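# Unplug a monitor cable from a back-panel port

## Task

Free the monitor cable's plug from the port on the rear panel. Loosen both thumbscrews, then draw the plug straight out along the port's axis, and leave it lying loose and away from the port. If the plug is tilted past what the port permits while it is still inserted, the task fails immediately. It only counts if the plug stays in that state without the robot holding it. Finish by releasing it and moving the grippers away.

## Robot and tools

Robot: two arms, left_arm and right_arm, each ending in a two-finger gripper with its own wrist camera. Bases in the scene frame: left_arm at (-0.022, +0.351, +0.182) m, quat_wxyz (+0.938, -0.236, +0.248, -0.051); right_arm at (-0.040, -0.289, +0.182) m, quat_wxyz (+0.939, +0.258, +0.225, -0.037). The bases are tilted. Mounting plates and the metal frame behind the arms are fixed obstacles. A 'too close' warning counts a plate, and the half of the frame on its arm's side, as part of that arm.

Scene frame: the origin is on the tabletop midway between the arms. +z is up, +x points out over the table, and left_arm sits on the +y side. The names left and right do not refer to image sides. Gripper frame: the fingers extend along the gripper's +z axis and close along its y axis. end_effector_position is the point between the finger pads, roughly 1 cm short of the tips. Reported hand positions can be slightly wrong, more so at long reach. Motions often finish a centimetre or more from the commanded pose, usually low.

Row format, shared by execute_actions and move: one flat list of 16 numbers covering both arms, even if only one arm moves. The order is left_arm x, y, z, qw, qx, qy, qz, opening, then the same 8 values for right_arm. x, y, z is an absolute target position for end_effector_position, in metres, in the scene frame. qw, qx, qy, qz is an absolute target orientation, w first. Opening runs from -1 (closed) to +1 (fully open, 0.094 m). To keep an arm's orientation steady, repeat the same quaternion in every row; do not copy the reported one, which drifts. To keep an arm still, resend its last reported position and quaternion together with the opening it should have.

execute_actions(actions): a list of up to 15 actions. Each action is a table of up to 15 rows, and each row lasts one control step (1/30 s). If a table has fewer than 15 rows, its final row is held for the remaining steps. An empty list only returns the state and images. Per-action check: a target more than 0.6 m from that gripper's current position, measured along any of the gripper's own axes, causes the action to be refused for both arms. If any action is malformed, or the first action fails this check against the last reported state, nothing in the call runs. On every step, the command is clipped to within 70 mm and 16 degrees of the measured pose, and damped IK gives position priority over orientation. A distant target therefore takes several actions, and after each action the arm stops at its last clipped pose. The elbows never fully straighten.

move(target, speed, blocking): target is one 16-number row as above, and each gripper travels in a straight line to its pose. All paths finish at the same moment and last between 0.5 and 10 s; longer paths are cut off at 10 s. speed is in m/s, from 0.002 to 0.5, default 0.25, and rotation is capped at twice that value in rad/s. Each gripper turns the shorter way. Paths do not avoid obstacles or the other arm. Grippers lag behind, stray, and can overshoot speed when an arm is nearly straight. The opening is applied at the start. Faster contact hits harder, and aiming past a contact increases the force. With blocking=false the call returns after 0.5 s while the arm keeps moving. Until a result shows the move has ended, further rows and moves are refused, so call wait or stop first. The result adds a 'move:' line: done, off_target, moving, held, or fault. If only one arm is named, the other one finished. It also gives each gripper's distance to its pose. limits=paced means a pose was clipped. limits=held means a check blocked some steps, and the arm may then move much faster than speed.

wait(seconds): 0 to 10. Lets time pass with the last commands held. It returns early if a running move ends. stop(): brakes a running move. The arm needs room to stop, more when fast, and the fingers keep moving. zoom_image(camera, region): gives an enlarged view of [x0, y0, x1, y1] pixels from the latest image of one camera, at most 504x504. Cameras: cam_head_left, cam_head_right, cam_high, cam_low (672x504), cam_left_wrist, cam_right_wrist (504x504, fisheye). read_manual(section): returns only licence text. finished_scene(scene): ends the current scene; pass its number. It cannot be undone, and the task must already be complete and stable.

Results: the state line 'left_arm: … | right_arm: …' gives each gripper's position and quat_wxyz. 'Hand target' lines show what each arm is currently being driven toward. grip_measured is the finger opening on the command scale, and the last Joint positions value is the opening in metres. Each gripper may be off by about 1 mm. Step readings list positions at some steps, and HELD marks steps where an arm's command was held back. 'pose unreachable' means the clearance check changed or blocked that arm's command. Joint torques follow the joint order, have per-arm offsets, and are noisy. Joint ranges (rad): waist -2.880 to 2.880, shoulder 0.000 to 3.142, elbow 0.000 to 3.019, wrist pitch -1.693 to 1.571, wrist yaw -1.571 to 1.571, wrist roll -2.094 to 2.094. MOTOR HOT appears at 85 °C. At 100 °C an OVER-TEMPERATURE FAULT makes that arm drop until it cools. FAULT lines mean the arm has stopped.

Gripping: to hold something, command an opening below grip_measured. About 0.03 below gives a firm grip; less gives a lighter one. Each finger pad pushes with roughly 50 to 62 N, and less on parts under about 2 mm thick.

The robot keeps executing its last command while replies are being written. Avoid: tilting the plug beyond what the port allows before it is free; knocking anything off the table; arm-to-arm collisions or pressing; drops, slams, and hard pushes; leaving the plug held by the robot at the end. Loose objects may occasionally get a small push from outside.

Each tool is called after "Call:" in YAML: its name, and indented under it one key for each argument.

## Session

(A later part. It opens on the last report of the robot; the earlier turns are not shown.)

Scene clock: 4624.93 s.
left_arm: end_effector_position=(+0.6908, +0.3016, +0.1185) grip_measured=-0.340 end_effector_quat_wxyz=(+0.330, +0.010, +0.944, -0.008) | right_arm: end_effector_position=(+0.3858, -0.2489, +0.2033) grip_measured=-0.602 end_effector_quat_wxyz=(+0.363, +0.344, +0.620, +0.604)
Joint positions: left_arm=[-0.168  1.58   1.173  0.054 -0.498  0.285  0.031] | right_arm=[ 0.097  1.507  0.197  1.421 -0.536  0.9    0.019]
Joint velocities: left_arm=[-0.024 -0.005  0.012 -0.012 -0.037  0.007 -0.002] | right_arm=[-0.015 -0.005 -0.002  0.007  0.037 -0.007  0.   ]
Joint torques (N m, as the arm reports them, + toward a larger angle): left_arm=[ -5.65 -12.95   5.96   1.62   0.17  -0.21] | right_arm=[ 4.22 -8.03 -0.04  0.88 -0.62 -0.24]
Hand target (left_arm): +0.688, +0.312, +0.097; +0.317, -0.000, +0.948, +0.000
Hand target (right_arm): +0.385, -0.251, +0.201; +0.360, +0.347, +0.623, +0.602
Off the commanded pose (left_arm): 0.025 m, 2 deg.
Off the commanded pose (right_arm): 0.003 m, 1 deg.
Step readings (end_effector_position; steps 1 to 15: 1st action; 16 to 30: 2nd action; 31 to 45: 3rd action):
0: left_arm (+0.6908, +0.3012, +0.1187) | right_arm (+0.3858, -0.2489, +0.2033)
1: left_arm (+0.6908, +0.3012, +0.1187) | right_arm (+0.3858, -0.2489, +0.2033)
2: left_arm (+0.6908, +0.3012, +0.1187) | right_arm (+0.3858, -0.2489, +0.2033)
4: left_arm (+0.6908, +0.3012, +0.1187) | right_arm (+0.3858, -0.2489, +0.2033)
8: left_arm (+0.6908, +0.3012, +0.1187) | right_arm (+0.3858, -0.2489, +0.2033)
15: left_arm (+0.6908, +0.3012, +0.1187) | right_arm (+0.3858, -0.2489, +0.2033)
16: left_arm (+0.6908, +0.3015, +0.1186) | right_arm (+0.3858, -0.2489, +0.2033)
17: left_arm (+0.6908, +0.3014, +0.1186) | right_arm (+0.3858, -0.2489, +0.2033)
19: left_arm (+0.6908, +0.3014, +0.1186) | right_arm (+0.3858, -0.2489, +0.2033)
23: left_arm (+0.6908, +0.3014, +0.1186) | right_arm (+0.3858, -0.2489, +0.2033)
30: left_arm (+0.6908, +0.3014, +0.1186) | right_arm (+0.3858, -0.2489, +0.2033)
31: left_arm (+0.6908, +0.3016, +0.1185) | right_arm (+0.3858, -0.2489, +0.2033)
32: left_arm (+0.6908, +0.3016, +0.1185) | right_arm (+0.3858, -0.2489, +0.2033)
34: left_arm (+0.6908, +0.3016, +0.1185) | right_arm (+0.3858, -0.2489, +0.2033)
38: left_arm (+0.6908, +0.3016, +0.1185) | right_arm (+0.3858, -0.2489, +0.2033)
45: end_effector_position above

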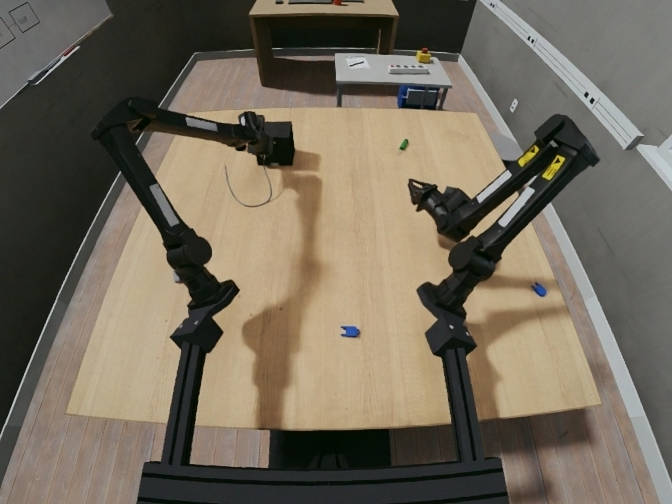

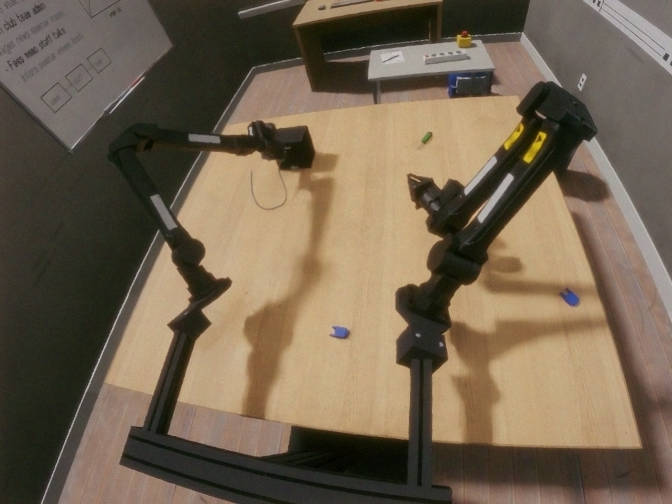

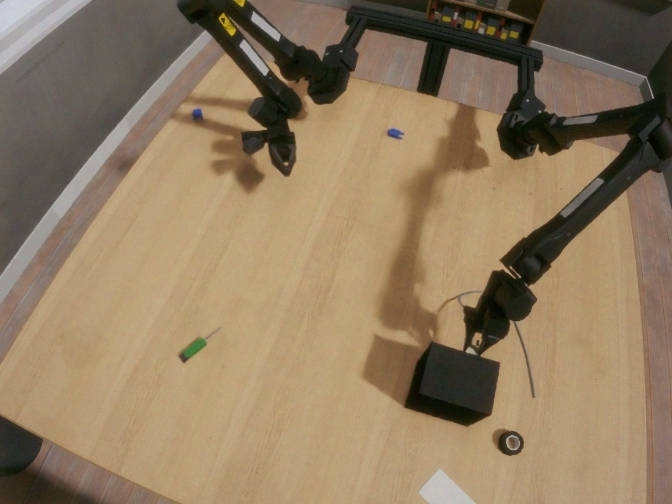

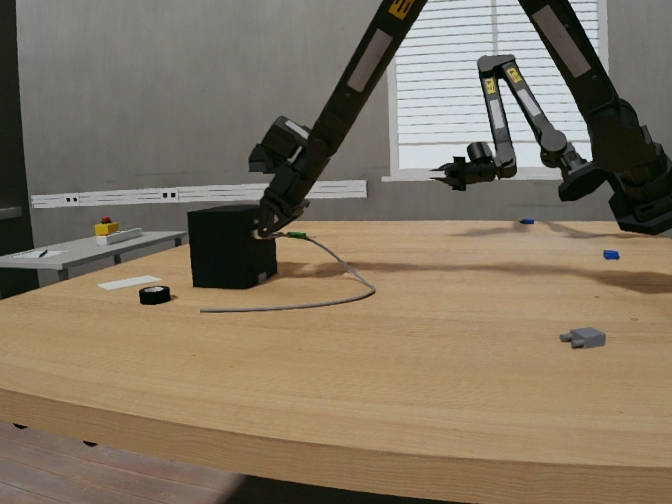

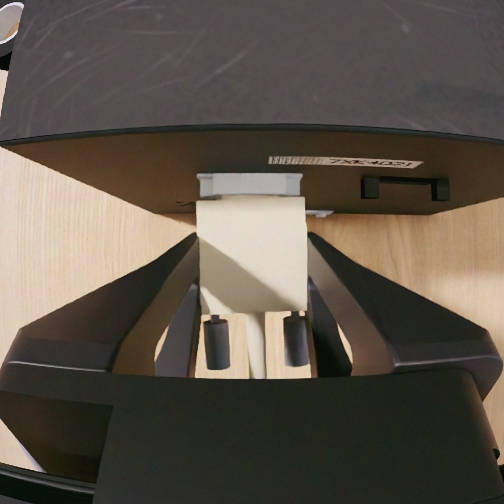

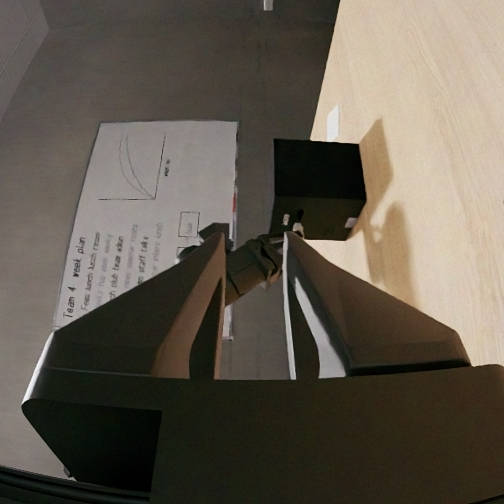

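Call:
execute_actions:
  actions:
    - [[0.689,0.3045,0.0975,0.317,0,0.948,0,-0.41,0.385,-0.251,0.201,0.36,0.347,0.623,0.602,-0.6]]
    - [[0.6824,0.301,0.0918,0.309,0,0.951,0,-0.41,0.385,-0.251,0.201,0.36,0.347,0.623,0.602,-0.6]]
    - [[0.6758,0.2983,0.0856,0.301,0,0.954,0,-0.41,0.385,-0.251,0.201,0.36,0.347,0.623,0.602,-0.6]]

Call:
zoom_image:
  camera: "cam_left_wrist"
  region: [150, 140, 370, 340]

Scene clock: 4686.27 s.
left_arm: end_effector_position=(+0.6900, +0.3014, +0.1173) grip_measured=-0.340 end_effector_quat_wxyz=(+0.328, +0.000, +0.945, -0.007) | right_arm: end_effector_position=(+0.3858, -0.2489, +0.2033) grip_measured=-0.602 end_effector_quat_wxyz=(+0.363, +0.344, +0.620, +0.604)
Joint positions: left_arm=[-0.17   1.582  1.173  0.054 -0.509  0.265  0.031] | right_arm=[ 0.097  1.507  0.197  1.421 -0.536  0.9    0.019]
Joint velocities: left_arm=[-0.015 -0.005  0.007 -0.017  0.037  0.037 -0.   ] | right_arm=[-0.015 -0.015 -0.007 -0.022 -0.051  0.022 -0.001]
Joint torques (N m, as the arm reports them, + toward a larger angle): left_arm=[ -6.92 -11.86   4.69   1.21  -0.41  -0.26] | right_arm=[ 4.25 -8.08 -0.04  0.87 -0.62 -0.24]
Hand target (left_arm): +0.675, +0.299, +0.086; +0.301, -0.000, +0.954, +0.000
Hand target (right_arm): +0.385, -0.251, +0.201; +0.360, +0.347, +0.623, +0.602
Off the commanded pose (left_arm): 0.035 m, 3 deg.
Off the commanded pose (right_arm): 0.003 m, 1 deg.
Step readings (end_effector_position; steps 1 to 15: 1st action; 16 to 30: 2nd action; 31 to 45: 3rd action):
0: left_arm (+0.6908, +0.3016, +0.1185) | right_arm (+0.3858, -0.2489, +0.2033)
1: left_arm (+0.6907, +0.3017, +0.1182) | right_arm (+0.3858, -0.2489, +0.2033)
2: left_arm (+0.6906, +0.3017, +0.1180) | right_arm (+0.3858, -0.2489, +0.2033)
4: left_arm (+0.6906, +0.3017, +0.1180) | right_arm (+0.3858, -0.2489, +0.2033)
8: left_arm (+0.6906, +0.3017, +0.1180) | right_arm (+0.3858, -0.2489, +0.2033)
15: left_arm (+0.6906, +0.3017, +0.1180) | right_arm (+0.3858, -0.2489, +0.2033)
16: left_arm (+0.6905, +0.3018, +0.1178) | right_arm (+0.3858, -0.2489, +0.2033)
17: left_arm (+0.6904, +0.3015, +0.1178) | right_arm (+0.3858, -0.2489, +0.2033)
19: left_arm (+0.6904, +0.3016, +0.1177) | right_arm (+0.3858, -0.2489, +0.2033)
23: left_arm (+0.6904, +0.3016, +0.1177) | right_arm (+0.3858, -0.2489, +0.2033)
30: left_arm (+0.6904, +0.3016, +0.1177) | right_arm (+0.3858, -0.2489, +0.2033)
31: left_arm (+0.6902, +0.3015, +0.1176) | right_arm (+0.3858, -0.2489, +0.2033)
32: left_arm (+0.6901, +0.3013, +0.1176) | right_arm (+0.3858, -0.2489, +0.2033)
34: left_arm (+0.6900, +0.3014, +0.1173) | right_arm (+0.3858, -0.2489, +0.2033)
38: left_arm (+0.6900, +0.3014, +0.1173) | right_arm (+0.3858, -0.2489, +0.2033)
45: end_effector_position above

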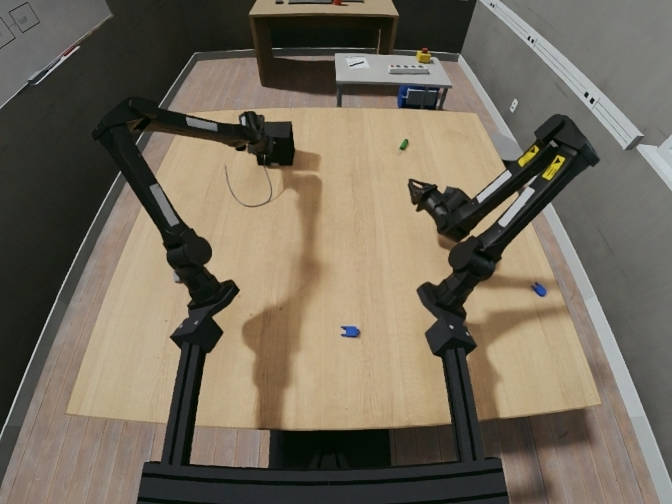

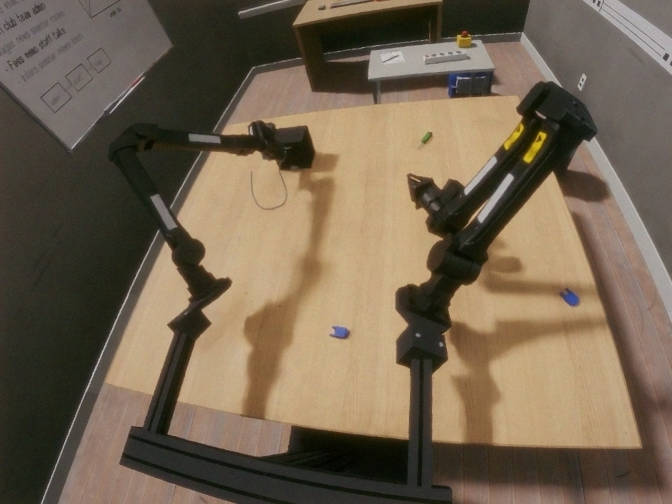

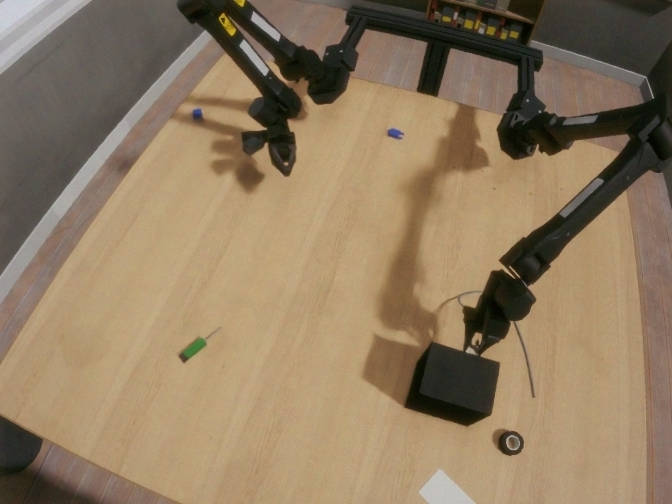

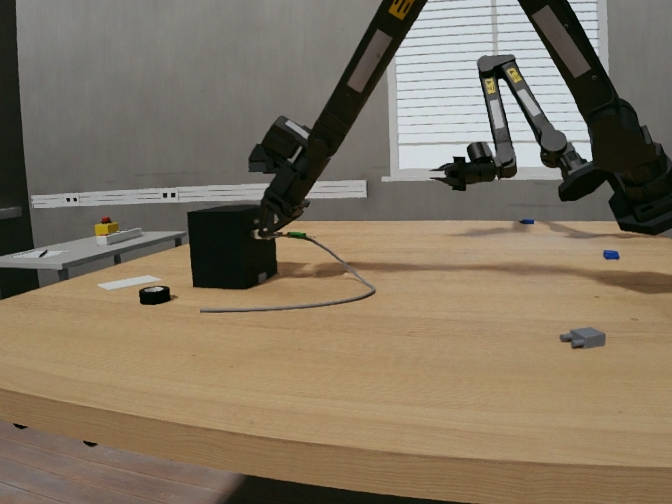

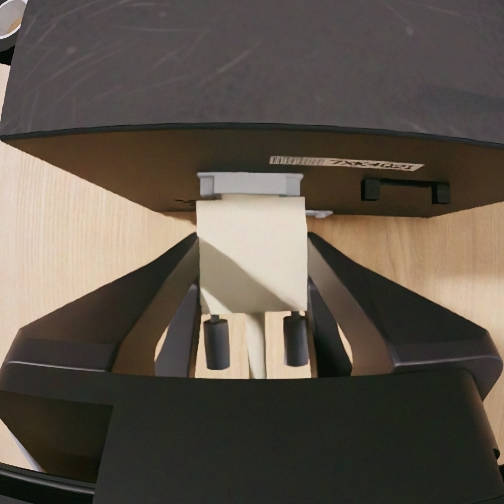

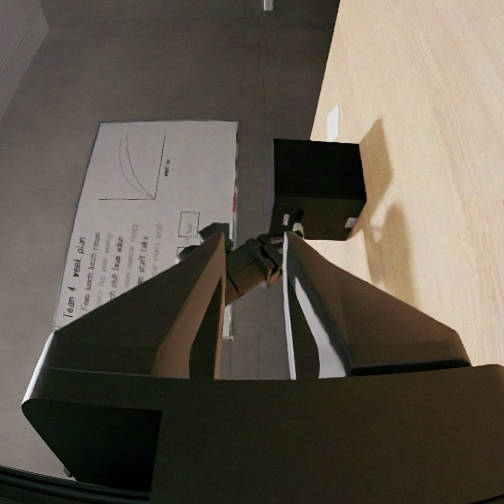

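Region (150, 140, 370, 340) of cam_left_wrist's 504x504 image, scaled by 2.291, with more detail than that image has; it fills the top 458 rows of this view, and the rest is white.

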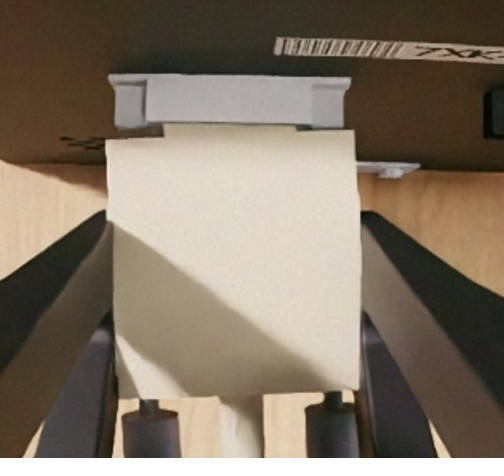

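Call:
execute_actions:
  actions:
    - [[0.6758,0.3,0.0856,0.301,0.012,0.954,-0.004,-0.41,0.385,-0.251,0.201,0.36,0.347,0.623,0.602,-0.6]]
    - [[0.6758,0.3015,0.0856,0.301,0.025,0.953,-0.008,-0.41,0.385,-0.251,0.201,0.36,0.347,0.623,0.602,-0.6]]

Call:
zoom_image:
  camera: "cam_left_wrist"
  region: [150, 140, 370, 340]

Scene clock: 4716.10 s.
left_arm: end_effector_position=(+0.6904, +0.3007, +0.1176) grip_measured=-0.340 end_effector_quat_wxyz=(+0.329, +0.006, +0.944, -0.011) | right_arm: end_effector_position=(+0.3858, -0.2489, +0.2033) grip_measured=-0.602 end_effector_quat_wxyz=(+0.363, +0.344, +0.620, +0.604)
Joint positions: left_arm=[-0.168  1.581  1.172  0.054 -0.495  0.275  0.031] | right_arm=[ 0.097  1.507  0.197  1.421 -0.536  0.9    0.019]
Joint velocities: left_arm=[-0.005  0.015 -0.002 -0.007 -0.022 -0.007  0.   ] | right_arm=[-0.024 -0.015 -0.012  0.017 -0.037 -0.051  0.   ]
Joint torques (N m, as the arm reports them, + toward a larger angle): left_arm=[ -5.89 -12.66   4.57   0.64   0.8    0.05] | right_arm=[ 4.25 -8.05 -0.05  0.88 -0.61 -0.24]
Hand target (left_arm): +0.675, +0.302, +0.086; +0.301, +0.024, +0.953, -0.009
Hand target (right_arm): +0.385, -0.251, +0.201; +0.360, +0.347, +0.623, +0.602
Off the commanded pose (left_arm): 0.035 m, 4 deg.
Off the commanded pose (right_arm): 0.003 m, 1 deg.
Step readings (end_effector_position; steps 1 to 15: 1st action; 16 to 30: 2nd action):
0: left_arm (+0.6900, +0.3014, +0.1173) | right_arm (+0.3858, -0.2489, +0.2033)
1: left_arm (+0.6901, +0.3009, +0.1174) | right_arm (+0.3858, -0.2489, +0.2033)
2: left_arm (+0.6901, +0.3007, +0.1175) | right_arm (+0.3858, -0.2489, +0.2033)
4: left_arm (+0.6901, +0.3007, +0.1175) | right_arm (+0.3858, -0.2489, +0.2033)
8: left_arm (+0.6901, +0.3007, +0.1175) | right_arm (+0.3858, -0.2489, +0.2033)
15: left_arm (+0.6901, +0.3007, +0.1175) | right_arm (+0.3858, -0.2489, +0.2033)
16: left_arm (+0.6902, +0.3003, +0.1175) | right_arm (+0.3858, -0.2489, +0.2033)
17: left_arm (+0.6906, +0.3007, +0.1178) | right_arm (+0.3858, -0.2489, +0.2033)
19: left_arm (+0.6904, +0.3006, +0.1177) | right_arm (+0.3858, -0.2489, +0.2033)
23: left_arm (+0.6904, +0.3008, +0.1176) | right_arm (+0.3858, -0.2489, +0.2033)
30: end_effector_position above

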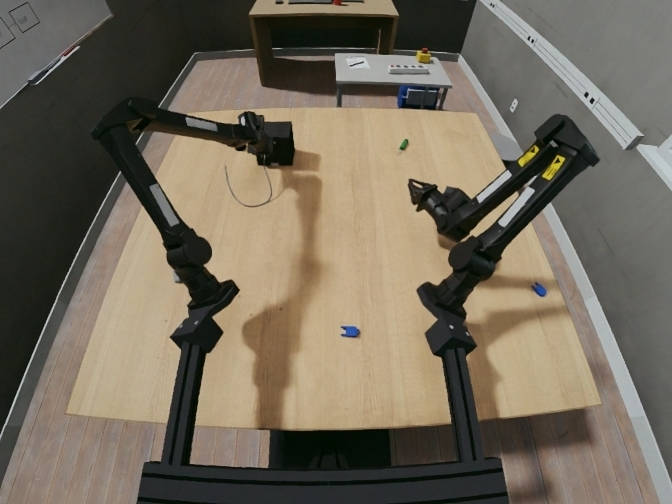

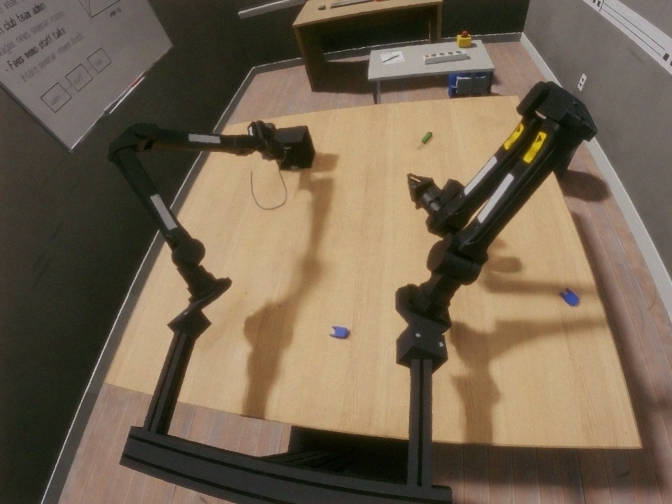

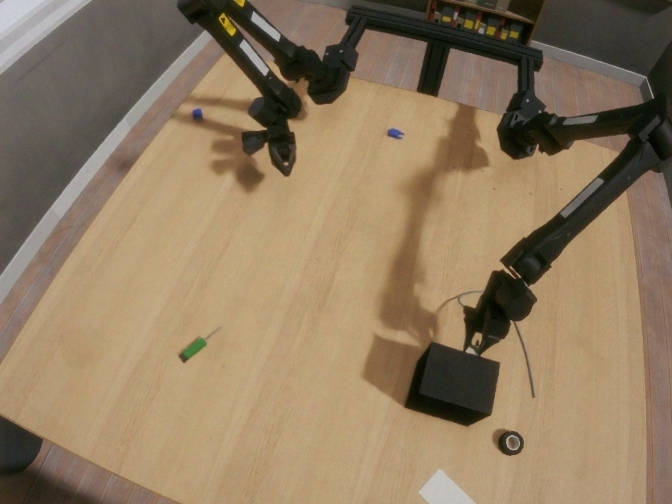

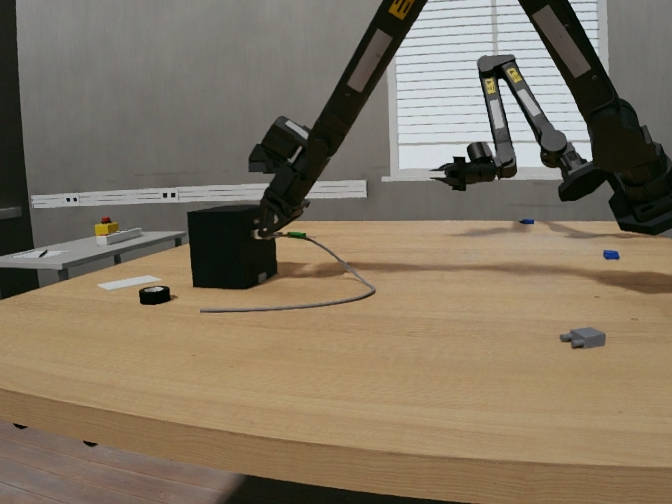

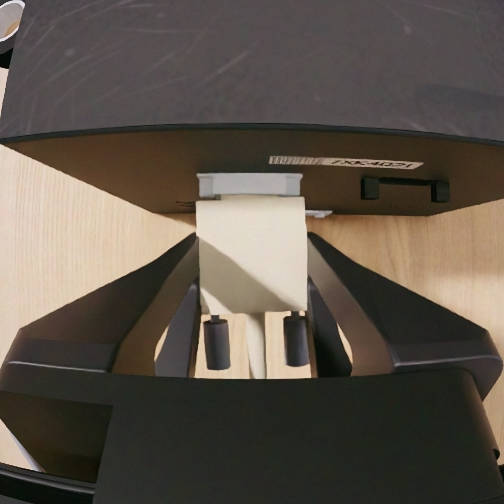

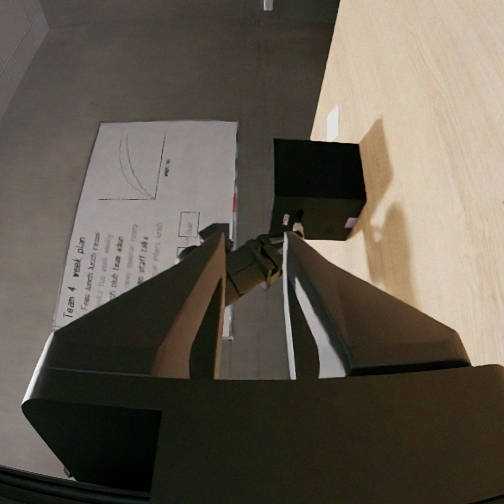

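Region (150, 140, 370, 340) of cam_left_wrist's 504x504 image, scaled by 2.291, with more detail than that image has; it fills the top 458 rows of this view, and the rest is white.

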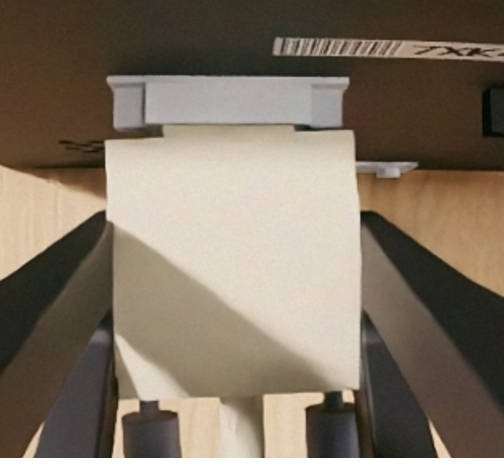

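Call:
execute_actions:
  actions:
    - [[0.6725,0.3,0.0825,0.297,0.017,0.954,-0.006,-0.41,0.385,-0.251,0.201,0.36,0.347,0.623,0.602,-0.6]]
    - [[0.6692,0.2988,0.0794,0.292,0.016,0.956,-0.005,-0.41,0.385,-0.251,0.201,0.36,0.347,0.623,0.602,-0.6]]
    - [[0.6659,0.298,0.0763,0.288,0.016,0.957,-0.005,-0.41,0.385,-0.251,0.201,0.36,0.347,0.623,0.602,-0.6]]
    - [[0.6626,0.2972,0.0732,0.284,0.016,0.959,-0.005,-0.41,0.385,-0.251,0.201,0.36,0.347,0.623,0.602,-0.6]]
    - [[0.6593,0.2964,0.0701,0.28,0.016,0.96,-0.005,-0.41,0.385,-0.251,0.201,0.36,0.347,0.623,0.602,-0.6]]
    - [[0.656,0.2956,0.067,0.276,0.016,0.961,-0.005,-0.41,0.385,-0.251,0.201,0.36,0.347,0.623,0.602,-0.6]]

Scene clock: 4752.67 s.
left_arm: end_effector_position=(+0.6892, +0.3009, +0.1167) grip_measured=-0.340 end_effector_quat_wxyz=(+0.328, +0.004, +0.945, -0.011) | right_arm: end_effector_position=(+0.3858, -0.2489, +0.2033) grip_measured=-0.602 end_effector_quat_wxyz=(+0.363, +0.344, +0.620, +0.604)
Joint positions: left_arm=[-0.168  1.581  1.17   0.054 -0.498  0.27   0.031] | right_arm=[ 0.097  1.507  0.197  1.421 -0.536  0.9    0.019]
Joint velocities: left_arm=[-0.034 -0.005  0.007  0.012 -0.007 -0.051 -0.   ] | right_arm=[-0.015 -0.005 -0.002 -0.007  0.037 -0.022 -0.   ]
Joint torques (N m, as the arm reports them, + toward a larger angle): left_arm=[ -6.11 -11.54   2.47   0.11  -0.21  -0.31] | right_arm=[ 4.23 -8.04 -0.04  0.88 -0.61 -0.24]
Hand target (left_arm): +0.655, +0.296, +0.069; +0.276, +0.015, +0.961, -0.005
Hand target (right_arm): +0.385, -0.251, +0.201; +0.360, +0.347, +0.623, +0.602
Off the commanded pose (left_arm): 0.060 m, 6 deg.
Off the commanded pose (right_arm): 0.003 m, 1 deg.
Step readings (end_effector_position; steps 1 to 15: 1st action; 16 to 30: 2nd action; 31 to 45: 3rd action; 46 to 60: 4th action; 61 to 75: 5th action; 76 to 90: 6th action):
0: left_arm (+0.6904, +0.3007, +0.1176) | right_arm (+0.3858, -0.2489, +0.2033)
1: left_arm (+0.6904, +0.3009, +0.1176) | right_arm (+0.3858, -0.2489, +0.2033)
2: left_arm (+0.6903, +0.3010, +0.1176) | right_arm (+0.3858, -0.2489, +0.2033)
4: left_arm (+0.6903, +0.3010, +0.1176) | right_arm (+0.3858, -0.2489, +0.2033)
8: left_arm (+0.6903, +0.3010, +0.1176) | right_arm (+0.3858, -0.2489, +0.2033)
15: left_arm (+0.6903, +0.3010, +0.1176) | right_arm (+0.3858, -0.2489, +0.2033)
16: left_arm (+0.6901, +0.3010, +0.1174) | right_arm (+0.3858, -0.2489, +0.2033)
17: left_arm (+0.6901, +0.3010, +0.1174) | right_arm (+0.3858, -0.2489, +0.2033)
19: left_arm (+0.6901, +0.3010, +0.1174) | right_arm (+0.3858, -0.2489, +0.2033)
23: left_arm (+0.6901, +0.3010, +0.1174) | right_arm (+0.3858, -0.2489, +0.2033)
30: left_arm (+0.6901, +0.3010, +0.1174) | right_arm (+0.3858, -0.2489, +0.2033)
31: left_arm (+0.6901, +0.3011, +0.1174) | right_arm (+0.3858, -0.2489, +0.2033)
32: left_arm (+0.6901, +0.3011, +0.1174) | right_arm (+0.3858, -0.2489, +0.2033)
34: left_arm (+0.6901, +0.3011, +0.1174) | right_arm (+0.3858, -0.2489, +0.2033)
38: left_arm (+0.6901, +0.3011, +0.1174) | right_arm (+0.3858, -0.2489, +0.2033)
45: left_arm (+0.6901, +0.3011, +0.1174) | right_arm (+0.3858, -0.2489, +0.2033)
46: left_arm (+0.6897, +0.3011, +0.1171) | right_arm (+0.3858, -0.2489, +0.2033)
47: left_arm (+0.6897, +0.3011, +0.1171) | right_arm (+0.3858, -0.2489, +0.2033)
49: left_arm (+0.6897, +0.3011, +0.1171) | right_arm (+0.3858, -0.2489, +0.2033)
53: left_arm (+0.6897, +0.3011, +0.1171) | right_arm (+0.3858, -0.2489, +0.2033)
60: left_arm (+0.6897, +0.3011, +0.1171) | right_arm (+0.3858, -0.2489, +0.2033)
61: left_arm (+0.6897, +0.3011, +0.1171) | right_arm (+0.3858, -0.2489, +0.2033)
62: left_arm (+0.6897, +0.3011, +0.1171) | right_arm (+0.3858, -0.2489, +0.2033)
64: left_arm (+0.6897, +0.3011, +0.1171) | right_arm (+0.3858, -0.2489, +0.2033)
68: left_arm (+0.6897, +0.3011, +0.1171) | right_arm (+0.3858, -0.2489, +0.2033)
75: left_arm (+0.6897, +0.3011, +0.1171) | right_arm (+0.3858, -0.2489, +0.2033)
76: left_arm (+0.6892, +0.3009, +0.1167) | right_arm (+0.3858, -0.2489, +0.2033)
77: left_arm (+0.6892, +0.3009, +0.1167) | right_arm (+0.3858, -0.2489, +0.2033)
79: left_arm (+0.6892, +0.3009, +0.1167) | right_arm (+0.3858, -0.2489, +0.2033)
83: left_arm (+0.6892, +0.3009, +0.1167) | right_arm (+0.3858, -0.2489, +0.2033)
90: end_effector_position above

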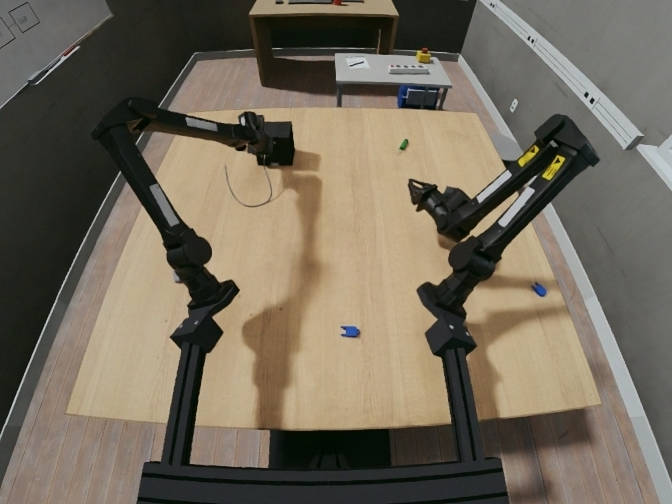

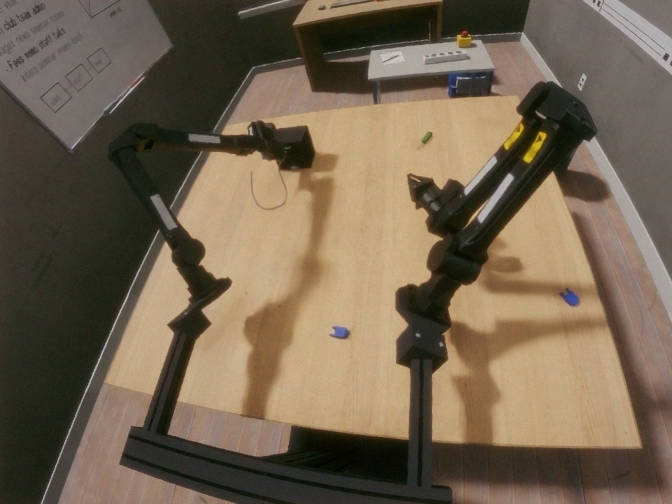

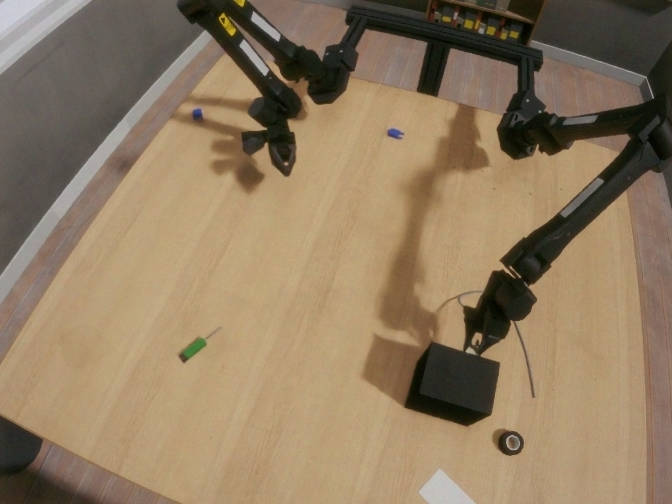

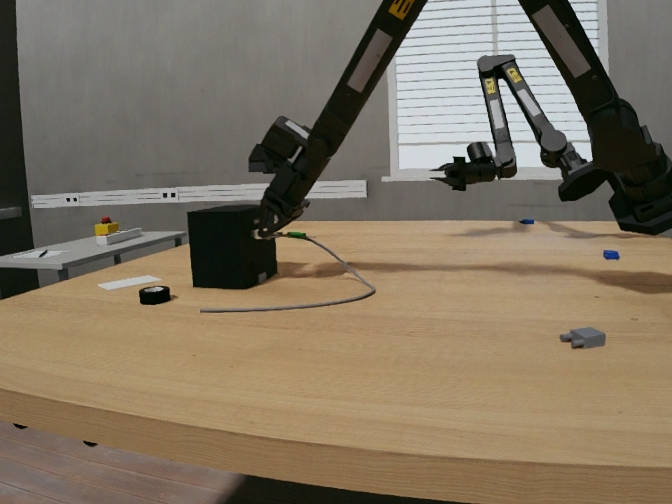

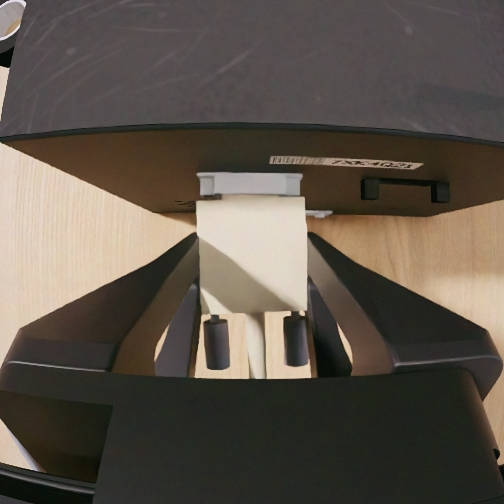

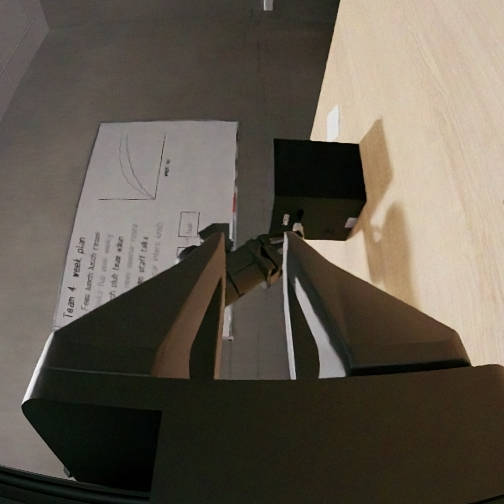

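Call:
execute_actions:
  actions:
    - [[0.654,0.2952,0.0658,0.271,0.016,0.962,-0.005,-0.41,0.385,-0.251,0.201,0.36,0.347,0.623,0.602,-0.6]]
    - [[0.652,0.2948,0.0646,0.267,0.016,0.963,-0.005,-0.41,0.385,-0.251,0.201,0.36,0.347,0.623,0.602,-0.6]]
    - [[0.65,0.2944,0.0634,0.265,0.016,0.964,-0.005,-0.41,0.385,-0.251,0.201,0.36,0.347,0.623,0.602,-0.6]]
    - [[0.648,0.294,0.062,0.263,0.016,0.965,-0.005,-0.41,0.385,-0.251,0.201,0.36,0.347,0.623,0.602,-0.6]]
    - [[0.645,0.2935,0.0605,0.261,0.016,0.965,-0.005,-0.41,0.385,-0.251,0.201,0.36,0.347,0.623,0.602,-0.6]]
    - [[0.642,0.293,0.059,0.259,0.016,0.966,-0.005,-0.41,0.385,-0.251,0.201,0.36,0.347,0.623,0.602,-0.6]]

Scene clock: 4787.00 s.
left_arm: end_effector_position=(+0.6884, +0.3008, +0.1161) grip_measured=-0.340 end_effector_quat_wxyz=(+0.327, -0.000, +0.945, -0.012) | right_arm: end_effector_position=(+0.3858, -0.2489, +0.2033) grip_measured=-0.602 end_effector_quat_wxyz=(+0.363, +0.344, +0.620, +0.604)
Joint positions: left_arm=[-0.168  1.581  1.169  0.053 -0.499  0.26   0.031] | right_arm=[ 0.097  1.507  0.197  1.421 -0.536  0.9    0.019]
Joint velocities: left_arm=[-0.015 -0.005 -0.007 -0.007  0.037  0.022 -0.   ] | right_arm=[ 0.015 -0.024  0.002 -0.002 -0.022  0.037 -0.001]
Joint torques (N m, as the arm reports them, + toward a larger angle): left_arm=[ -6.31 -11.51   1.11  -0.68  -0.59  -0.4 ] | right_arm=[ 4.22 -8.06 -0.04  0.87 -0.61 -0.24]
Hand target (left_arm): +0.642, +0.294, +0.062; +0.259, +0.015, +0.966, -0.004
Hand target (right_arm): +0.385, -0.251, +0.201; +0.360, +0.347, +0.623, +0.602
Off the commanded pose (left_arm): 0.074 m, 8 deg.
Off the commanded pose (right_arm): 0.003 m, 1 deg.
Step readings (end_effector_position; steps 1 to 15: 1st action; 16 to 30: 2nd action; 31 to 45: 3rd action; 46 to 60: 4th action; 61 to 75: 5th action; 76 to 90: 6th action):
0: left_arm (+0.6892, +0.3009, +0.1167) | right_arm (+0.3858, -0.2489, +0.2033)
1: left_arm (+0.6892, +0.3009, +0.1167) | right_arm (+0.3858, -0.2489, +0.2033)
2: left_arm (+0.6892, +0.3009, +0.1167) | right_arm (+0.3858, -0.2489, +0.2033)
4: left_arm (+0.6892, +0.3009, +0.1167) | right_arm (+0.3858, -0.2489, +0.2033)
8: left_arm (+0.6892, +0.3009, +0.1167) | right_arm (+0.3858, -0.2489, +0.2033)
15: left_arm (+0.6892, +0.3009, +0.1167) | right_arm (+0.3858, -0.2489, +0.2033)
16: left_arm (+0.6890, +0.3010, +0.1166) | right_arm (+0.3858, -0.2489, +0.2033)
17: left_arm (+0.6890, +0.3009, +0.1165) | right_arm (+0.3858, -0.2489, +0.2033)
19: left_arm (+0.6890, +0.3009, +0.1165) | right_arm (+0.3858, -0.2489, +0.2033)
23: left_arm (+0.6890, +0.3009, +0.1165) | right_arm (+0.3858, -0.2489, +0.2033)
30: left_arm (+0.6890, +0.3009, +0.1165) | right_arm (+0.3858, -0.2489, +0.2033)
31: left_arm (+0.6890, +0.3009, +0.1165) | right_arm (+0.3858, -0.2489, +0.2033)
32: left_arm (+0.6890, +0.3009, +0.1165) | right_arm (+0.3858, -0.2489, +0.2033)
34: left_arm (+0.6890, +0.3009, +0.1165) | right_arm (+0.3858, -0.2489, +0.2033)
38: left_arm (+0.6890, +0.3009, +0.1165) | right_arm (+0.3858, -0.2489, +0.2033)
45: left_arm (+0.6890, +0.3009, +0.1165) | right_arm (+0.3858, -0.2489, +0.2033)
46: left_arm (+0.6889, +0.3010, +0.1165) | right_arm (+0.3858, -0.2489, +0.2033)
47: left_arm (+0.6889, +0.3010, +0.1165) | right_arm (+0.3858, -0.2489, +0.2033)
49: left_arm (+0.6889, +0.3010, +0.1165) | right_arm (+0.3858, -0.2489, +0.2033)
53: left_arm (+0.6889, +0.3010, +0.1165) | right_arm (+0.3858, -0.2489, +0.2033)
60: left_arm (+0.6889, +0.3010, +0.1165) | right_arm (+0.3858, -0.2489, +0.2033)
61: left_arm (+0.6889, +0.3010, +0.1165) | right_arm (+0.3858, -0.2489, +0.2033)
62: left_arm (+0.6889, +0.3010, +0.1165) | right_arm (+0.3858, -0.2489, +0.2033)
64: left_arm (+0.6889, +0.3010, +0.1165) | right_arm (+0.3858, -0.2489, +0.2033)
68: left_arm (+0.6889, +0.3010, +0.1165) | right_arm (+0.3858, -0.2489, +0.2033)
75: left_arm (+0.6889, +0.3010, +0.1165) | right_arm (+0.3858, -0.2489, +0.2033)
76: left_arm (+0.6885, +0.3009, +0.1162) | right_arm (+0.3858, -0.2489, +0.2033)
77: left_arm (+0.6884, +0.3008, +0.1161) | right_arm (+0.3858, -0.2489, +0.2033)
79: left_arm (+0.6884, +0.3008, +0.1161) | right_arm (+0.3858, -0.2489, +0.2033)
83: left_arm (+0.6884, +0.3008, +0.1161) | right_arm (+0.3858, -0.2489, +0.2033)
90: end_effector_position above

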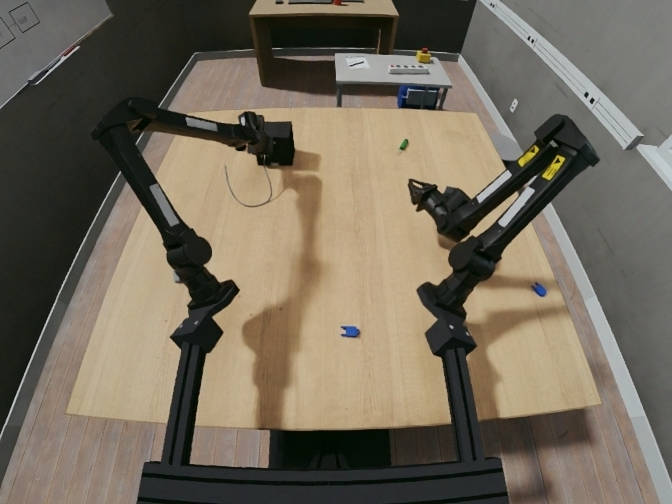

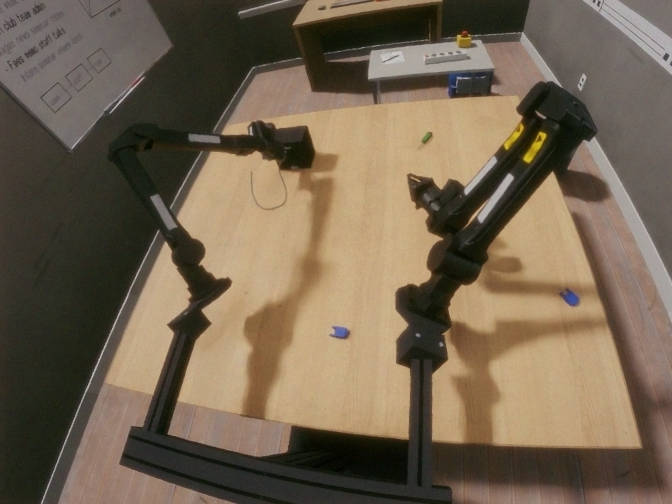

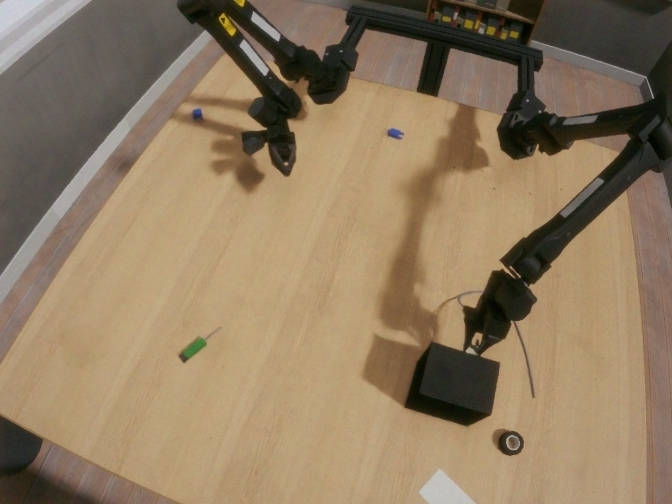

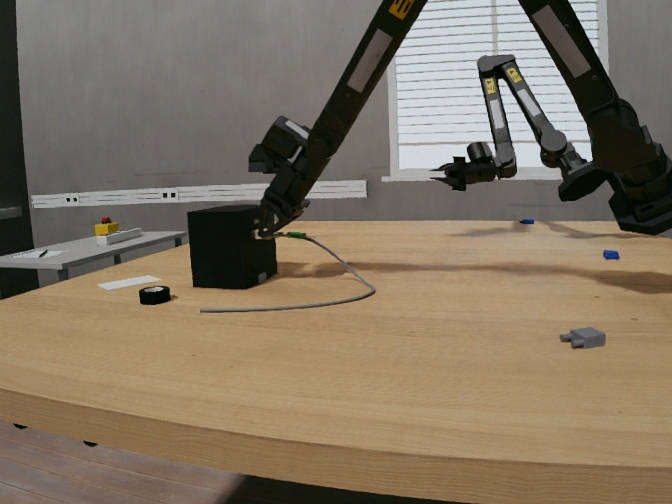

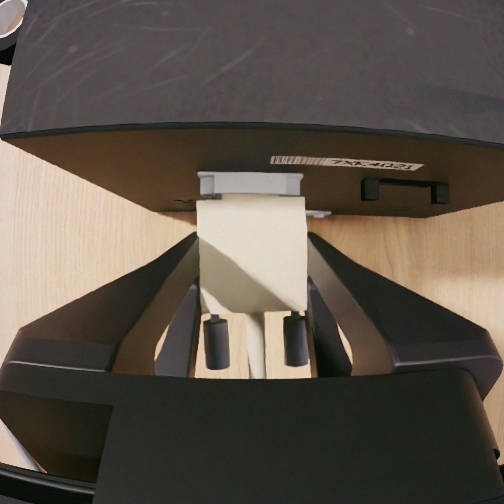

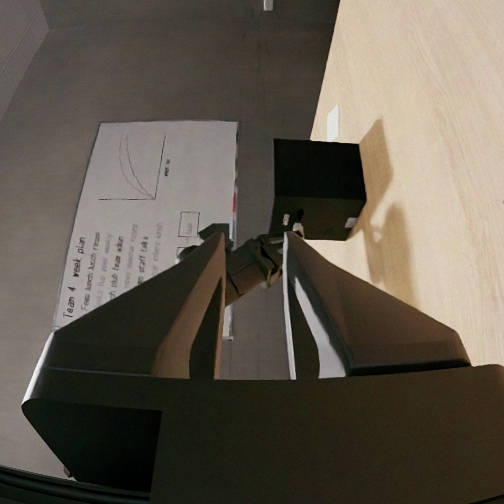

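Call:
execute_actions:
  actions:
    - [[0.644,0.2955,0.063,0.259,0.022,0.966,-0.007,-0.42,0.385,-0.251,0.201,0.36,0.347,0.623,0.602,-0.6]]
    - [[0.644,0.296,0.063,0.259,0.028,0.966,-0.009,-0.42,0.385,-0.251,0.201,0.36,0.347,0.623,0.602,-0.6]]
    - [[0.64,0.2965,0.066,0.255,0.028,0.966,-0.009,-0.42,0.385,-0.251,0.201,0.36,0.347,0.623,0.602,-0.6]]
    - [[0.637,0.2965,0.069,0.25,0.028,0.968,-0.009,-0.42,0.385,-0.251,0.201,0.36,0.347,0.623,0.602,-0.6]]
    - [[0.634,0.2965,0.067,0.248,0.028,0.968,-0.009,-0.42,0.385,-0.251,0.201,0.36,0.347,0.623,0.602,-0.6]]

Scene clock: 4816.47 s.
left_arm: end_effector_position=(+0.6440, +0.2896, +0.0750) grip_measured=-0.340 end_effector_quat_wxyz=(+0.262, +0.031, +0.964, -0.013) | right_arm: end_effector_position=(+0.3858, -0.2489, +0.2033) grip_measured=-0.602 end_effector_quat_wxyz=(+0.363, +0.344, +0.620, +0.604)
Joint positions: left_arm=[-0.158  1.602  1.118 -0.028 -0.503  0.248  0.031] | right_arm=[ 0.097  1.507  0.197  1.421 -0.536  0.9    0.019]
Joint velocities: left_arm=[-0.005 -0.005 -0.007  0.002 -0.022  0.022 -0.   ] | right_arm=[-0.015 -0.015  0.007 -0.007 -0.007 -0.037  0.   ]
Joint torques (N m, as the arm reports them, + toward a larger angle): left_arm=[ -7.02 -15.01   3.9    0.56  -0.03  -0.21] | right_arm=[ 4.2  -8.07 -0.04  0.87 -0.62 -0.24]
Hand target (left_arm): +0.634, +0.296, +0.067; +0.248, +0.028, +0.968, -0.009
Hand target (right_arm): +0.385, -0.251, +0.201; +0.360, +0.347, +0.623, +0.602
Off the commanded pose (left_arm): 0.015 m, 2 deg.
Off the commanded pose (right_arm): 0.003 m, 1 deg.
Step readings (end_effector_position; steps 1 to 15: 1st action; 16 to 30: 2nd action; 31 to 45: 3rd action; 46 to 60: 4th action; 61 to 75: 5th action):
0: left_arm (+0.6884, +0.3008, +0.1161) | right_arm (+0.3858, -0.2489, +0.2033)
1: left_arm (+0.6884, +0.3007, +0.1161) | right_arm (+0.3858, -0.2489, +0.2033)
2: left_arm (+0.6883, +0.3007, +0.1161) | right_arm (+0.3858, -0.2489, +0.2033)
4: left_arm (+0.6883, +0.3006, +0.1160) | right_arm (+0.3858, -0.2489, +0.2033)
8: left_arm (+0.6883, +0.3006, +0.1160) | right_arm (+0.3858, -0.2489, +0.2033)
15: left_arm (+0.6883, +0.3006, +0.1160) | right_arm (+0.3858, -0.2489, +0.2033)
16: left_arm (+0.6883, +0.3003, +0.1160) | right_arm (+0.3858, -0.2489, +0.2033)
17: left_arm (+0.6882, +0.3002, +0.1163) | right_arm (+0.3858, -0.2489, +0.2033)
19: left_arm (+0.6882, +0.3002, +0.1163) | right_arm (+0.3858, -0.2489, +0.2033)
23: left_arm (+0.6882, +0.3002, +0.1163) | right_arm (+0.3858, -0.2489, +0.2033)
30: left_arm (+0.6882, +0.3002, +0.1163) | right_arm (+0.3858, -0.2489, +0.2033)
31: left_arm (+0.6881, +0.3003, +0.1165) | right_arm (+0.3858, -0.2489, +0.2033)
32: left_arm (+0.6874, +0.3004, +0.1164) | right_arm (+0.3858, -0.2489, +0.2033)
34: left_arm (+0.6819, +0.3007, +0.1151) | right_arm (+0.3858, -0.2489, +0.2033)
38: left_arm (+0.6585, +0.2958, +0.0951) | right_arm (+0.3858, -0.2489, +0.2033)
45: left_arm (+0.6468, +0.2892, +0.0763) | right_arm (+0.3858, -0.2489, +0.2033)
46: left_arm (+0.6462, +0.2895, +0.0759) | right_arm (+0.3858, -0.2489, +0.2033)
47: left_arm (+0.6456, +0.2898, +0.0758) | right_arm (+0.3858, -0.2489, +0.2033)
49: left_arm (+0.6446, +0.2898, +0.0754) | right_arm (+0.3858, -0.2489, +0.2033)
53: left_arm (+0.6440, +0.2896, +0.0750) | right_arm (+0.3858, -0.2489, +0.2033)
60: left_arm (+0.6440, +0.2896, +0.0750) | right_arm (+0.3858, -0.2489, +0.2033)
61: left_arm (+0.6440, +0.2896, +0.0750) | right_arm (+0.3858, -0.2489, +0.2033)
62: left_arm (+0.6440, +0.2896, +0.0750) | right_arm (+0.3858, -0.2489, +0.2033)
64: left_arm (+0.6440, +0.2896, +0.0750) | right_arm (+0.3858, -0.2489, +0.2033)
68: left_arm (+0.6440, +0.2896, +0.0750) | right_arm (+0.3858, -0.2489, +0.2033)
75: end_effector_position above

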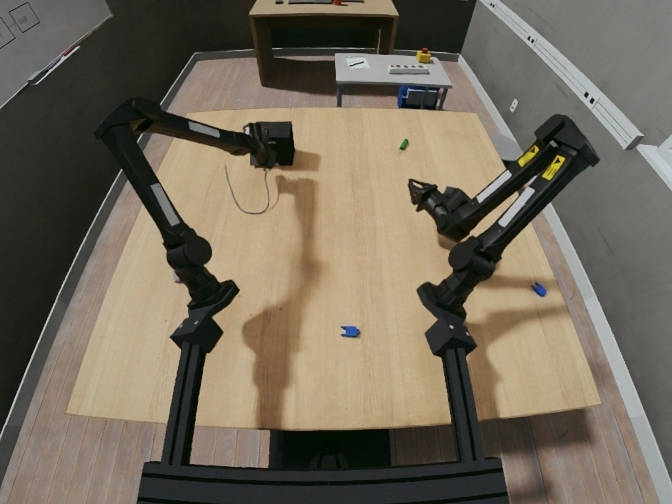

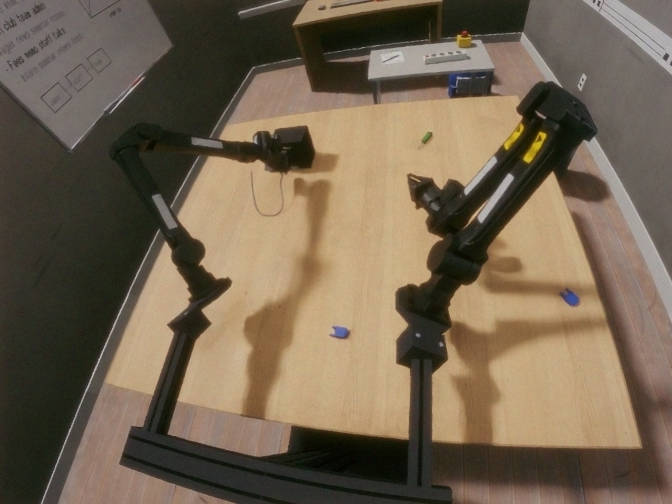

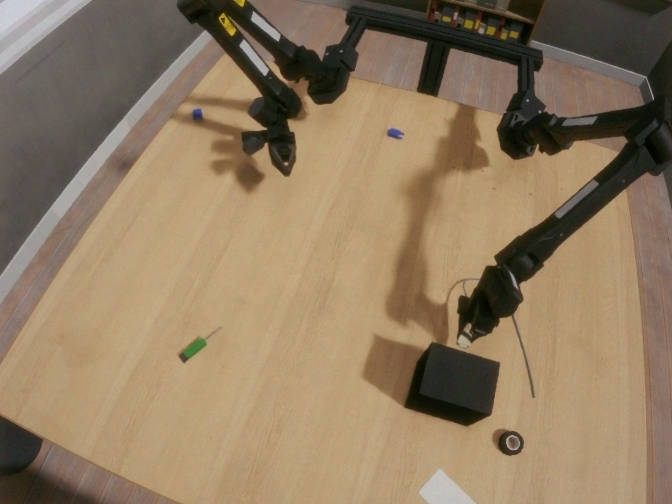

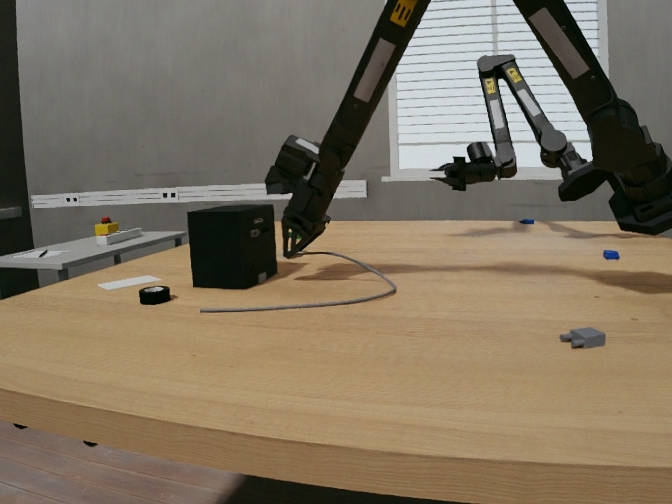

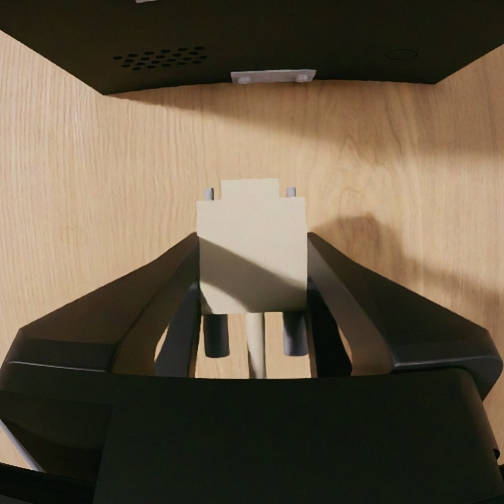

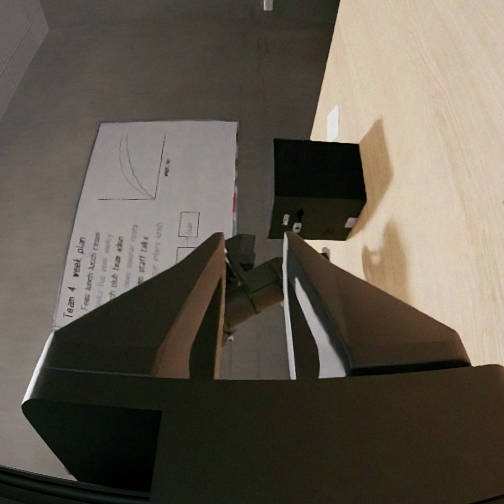

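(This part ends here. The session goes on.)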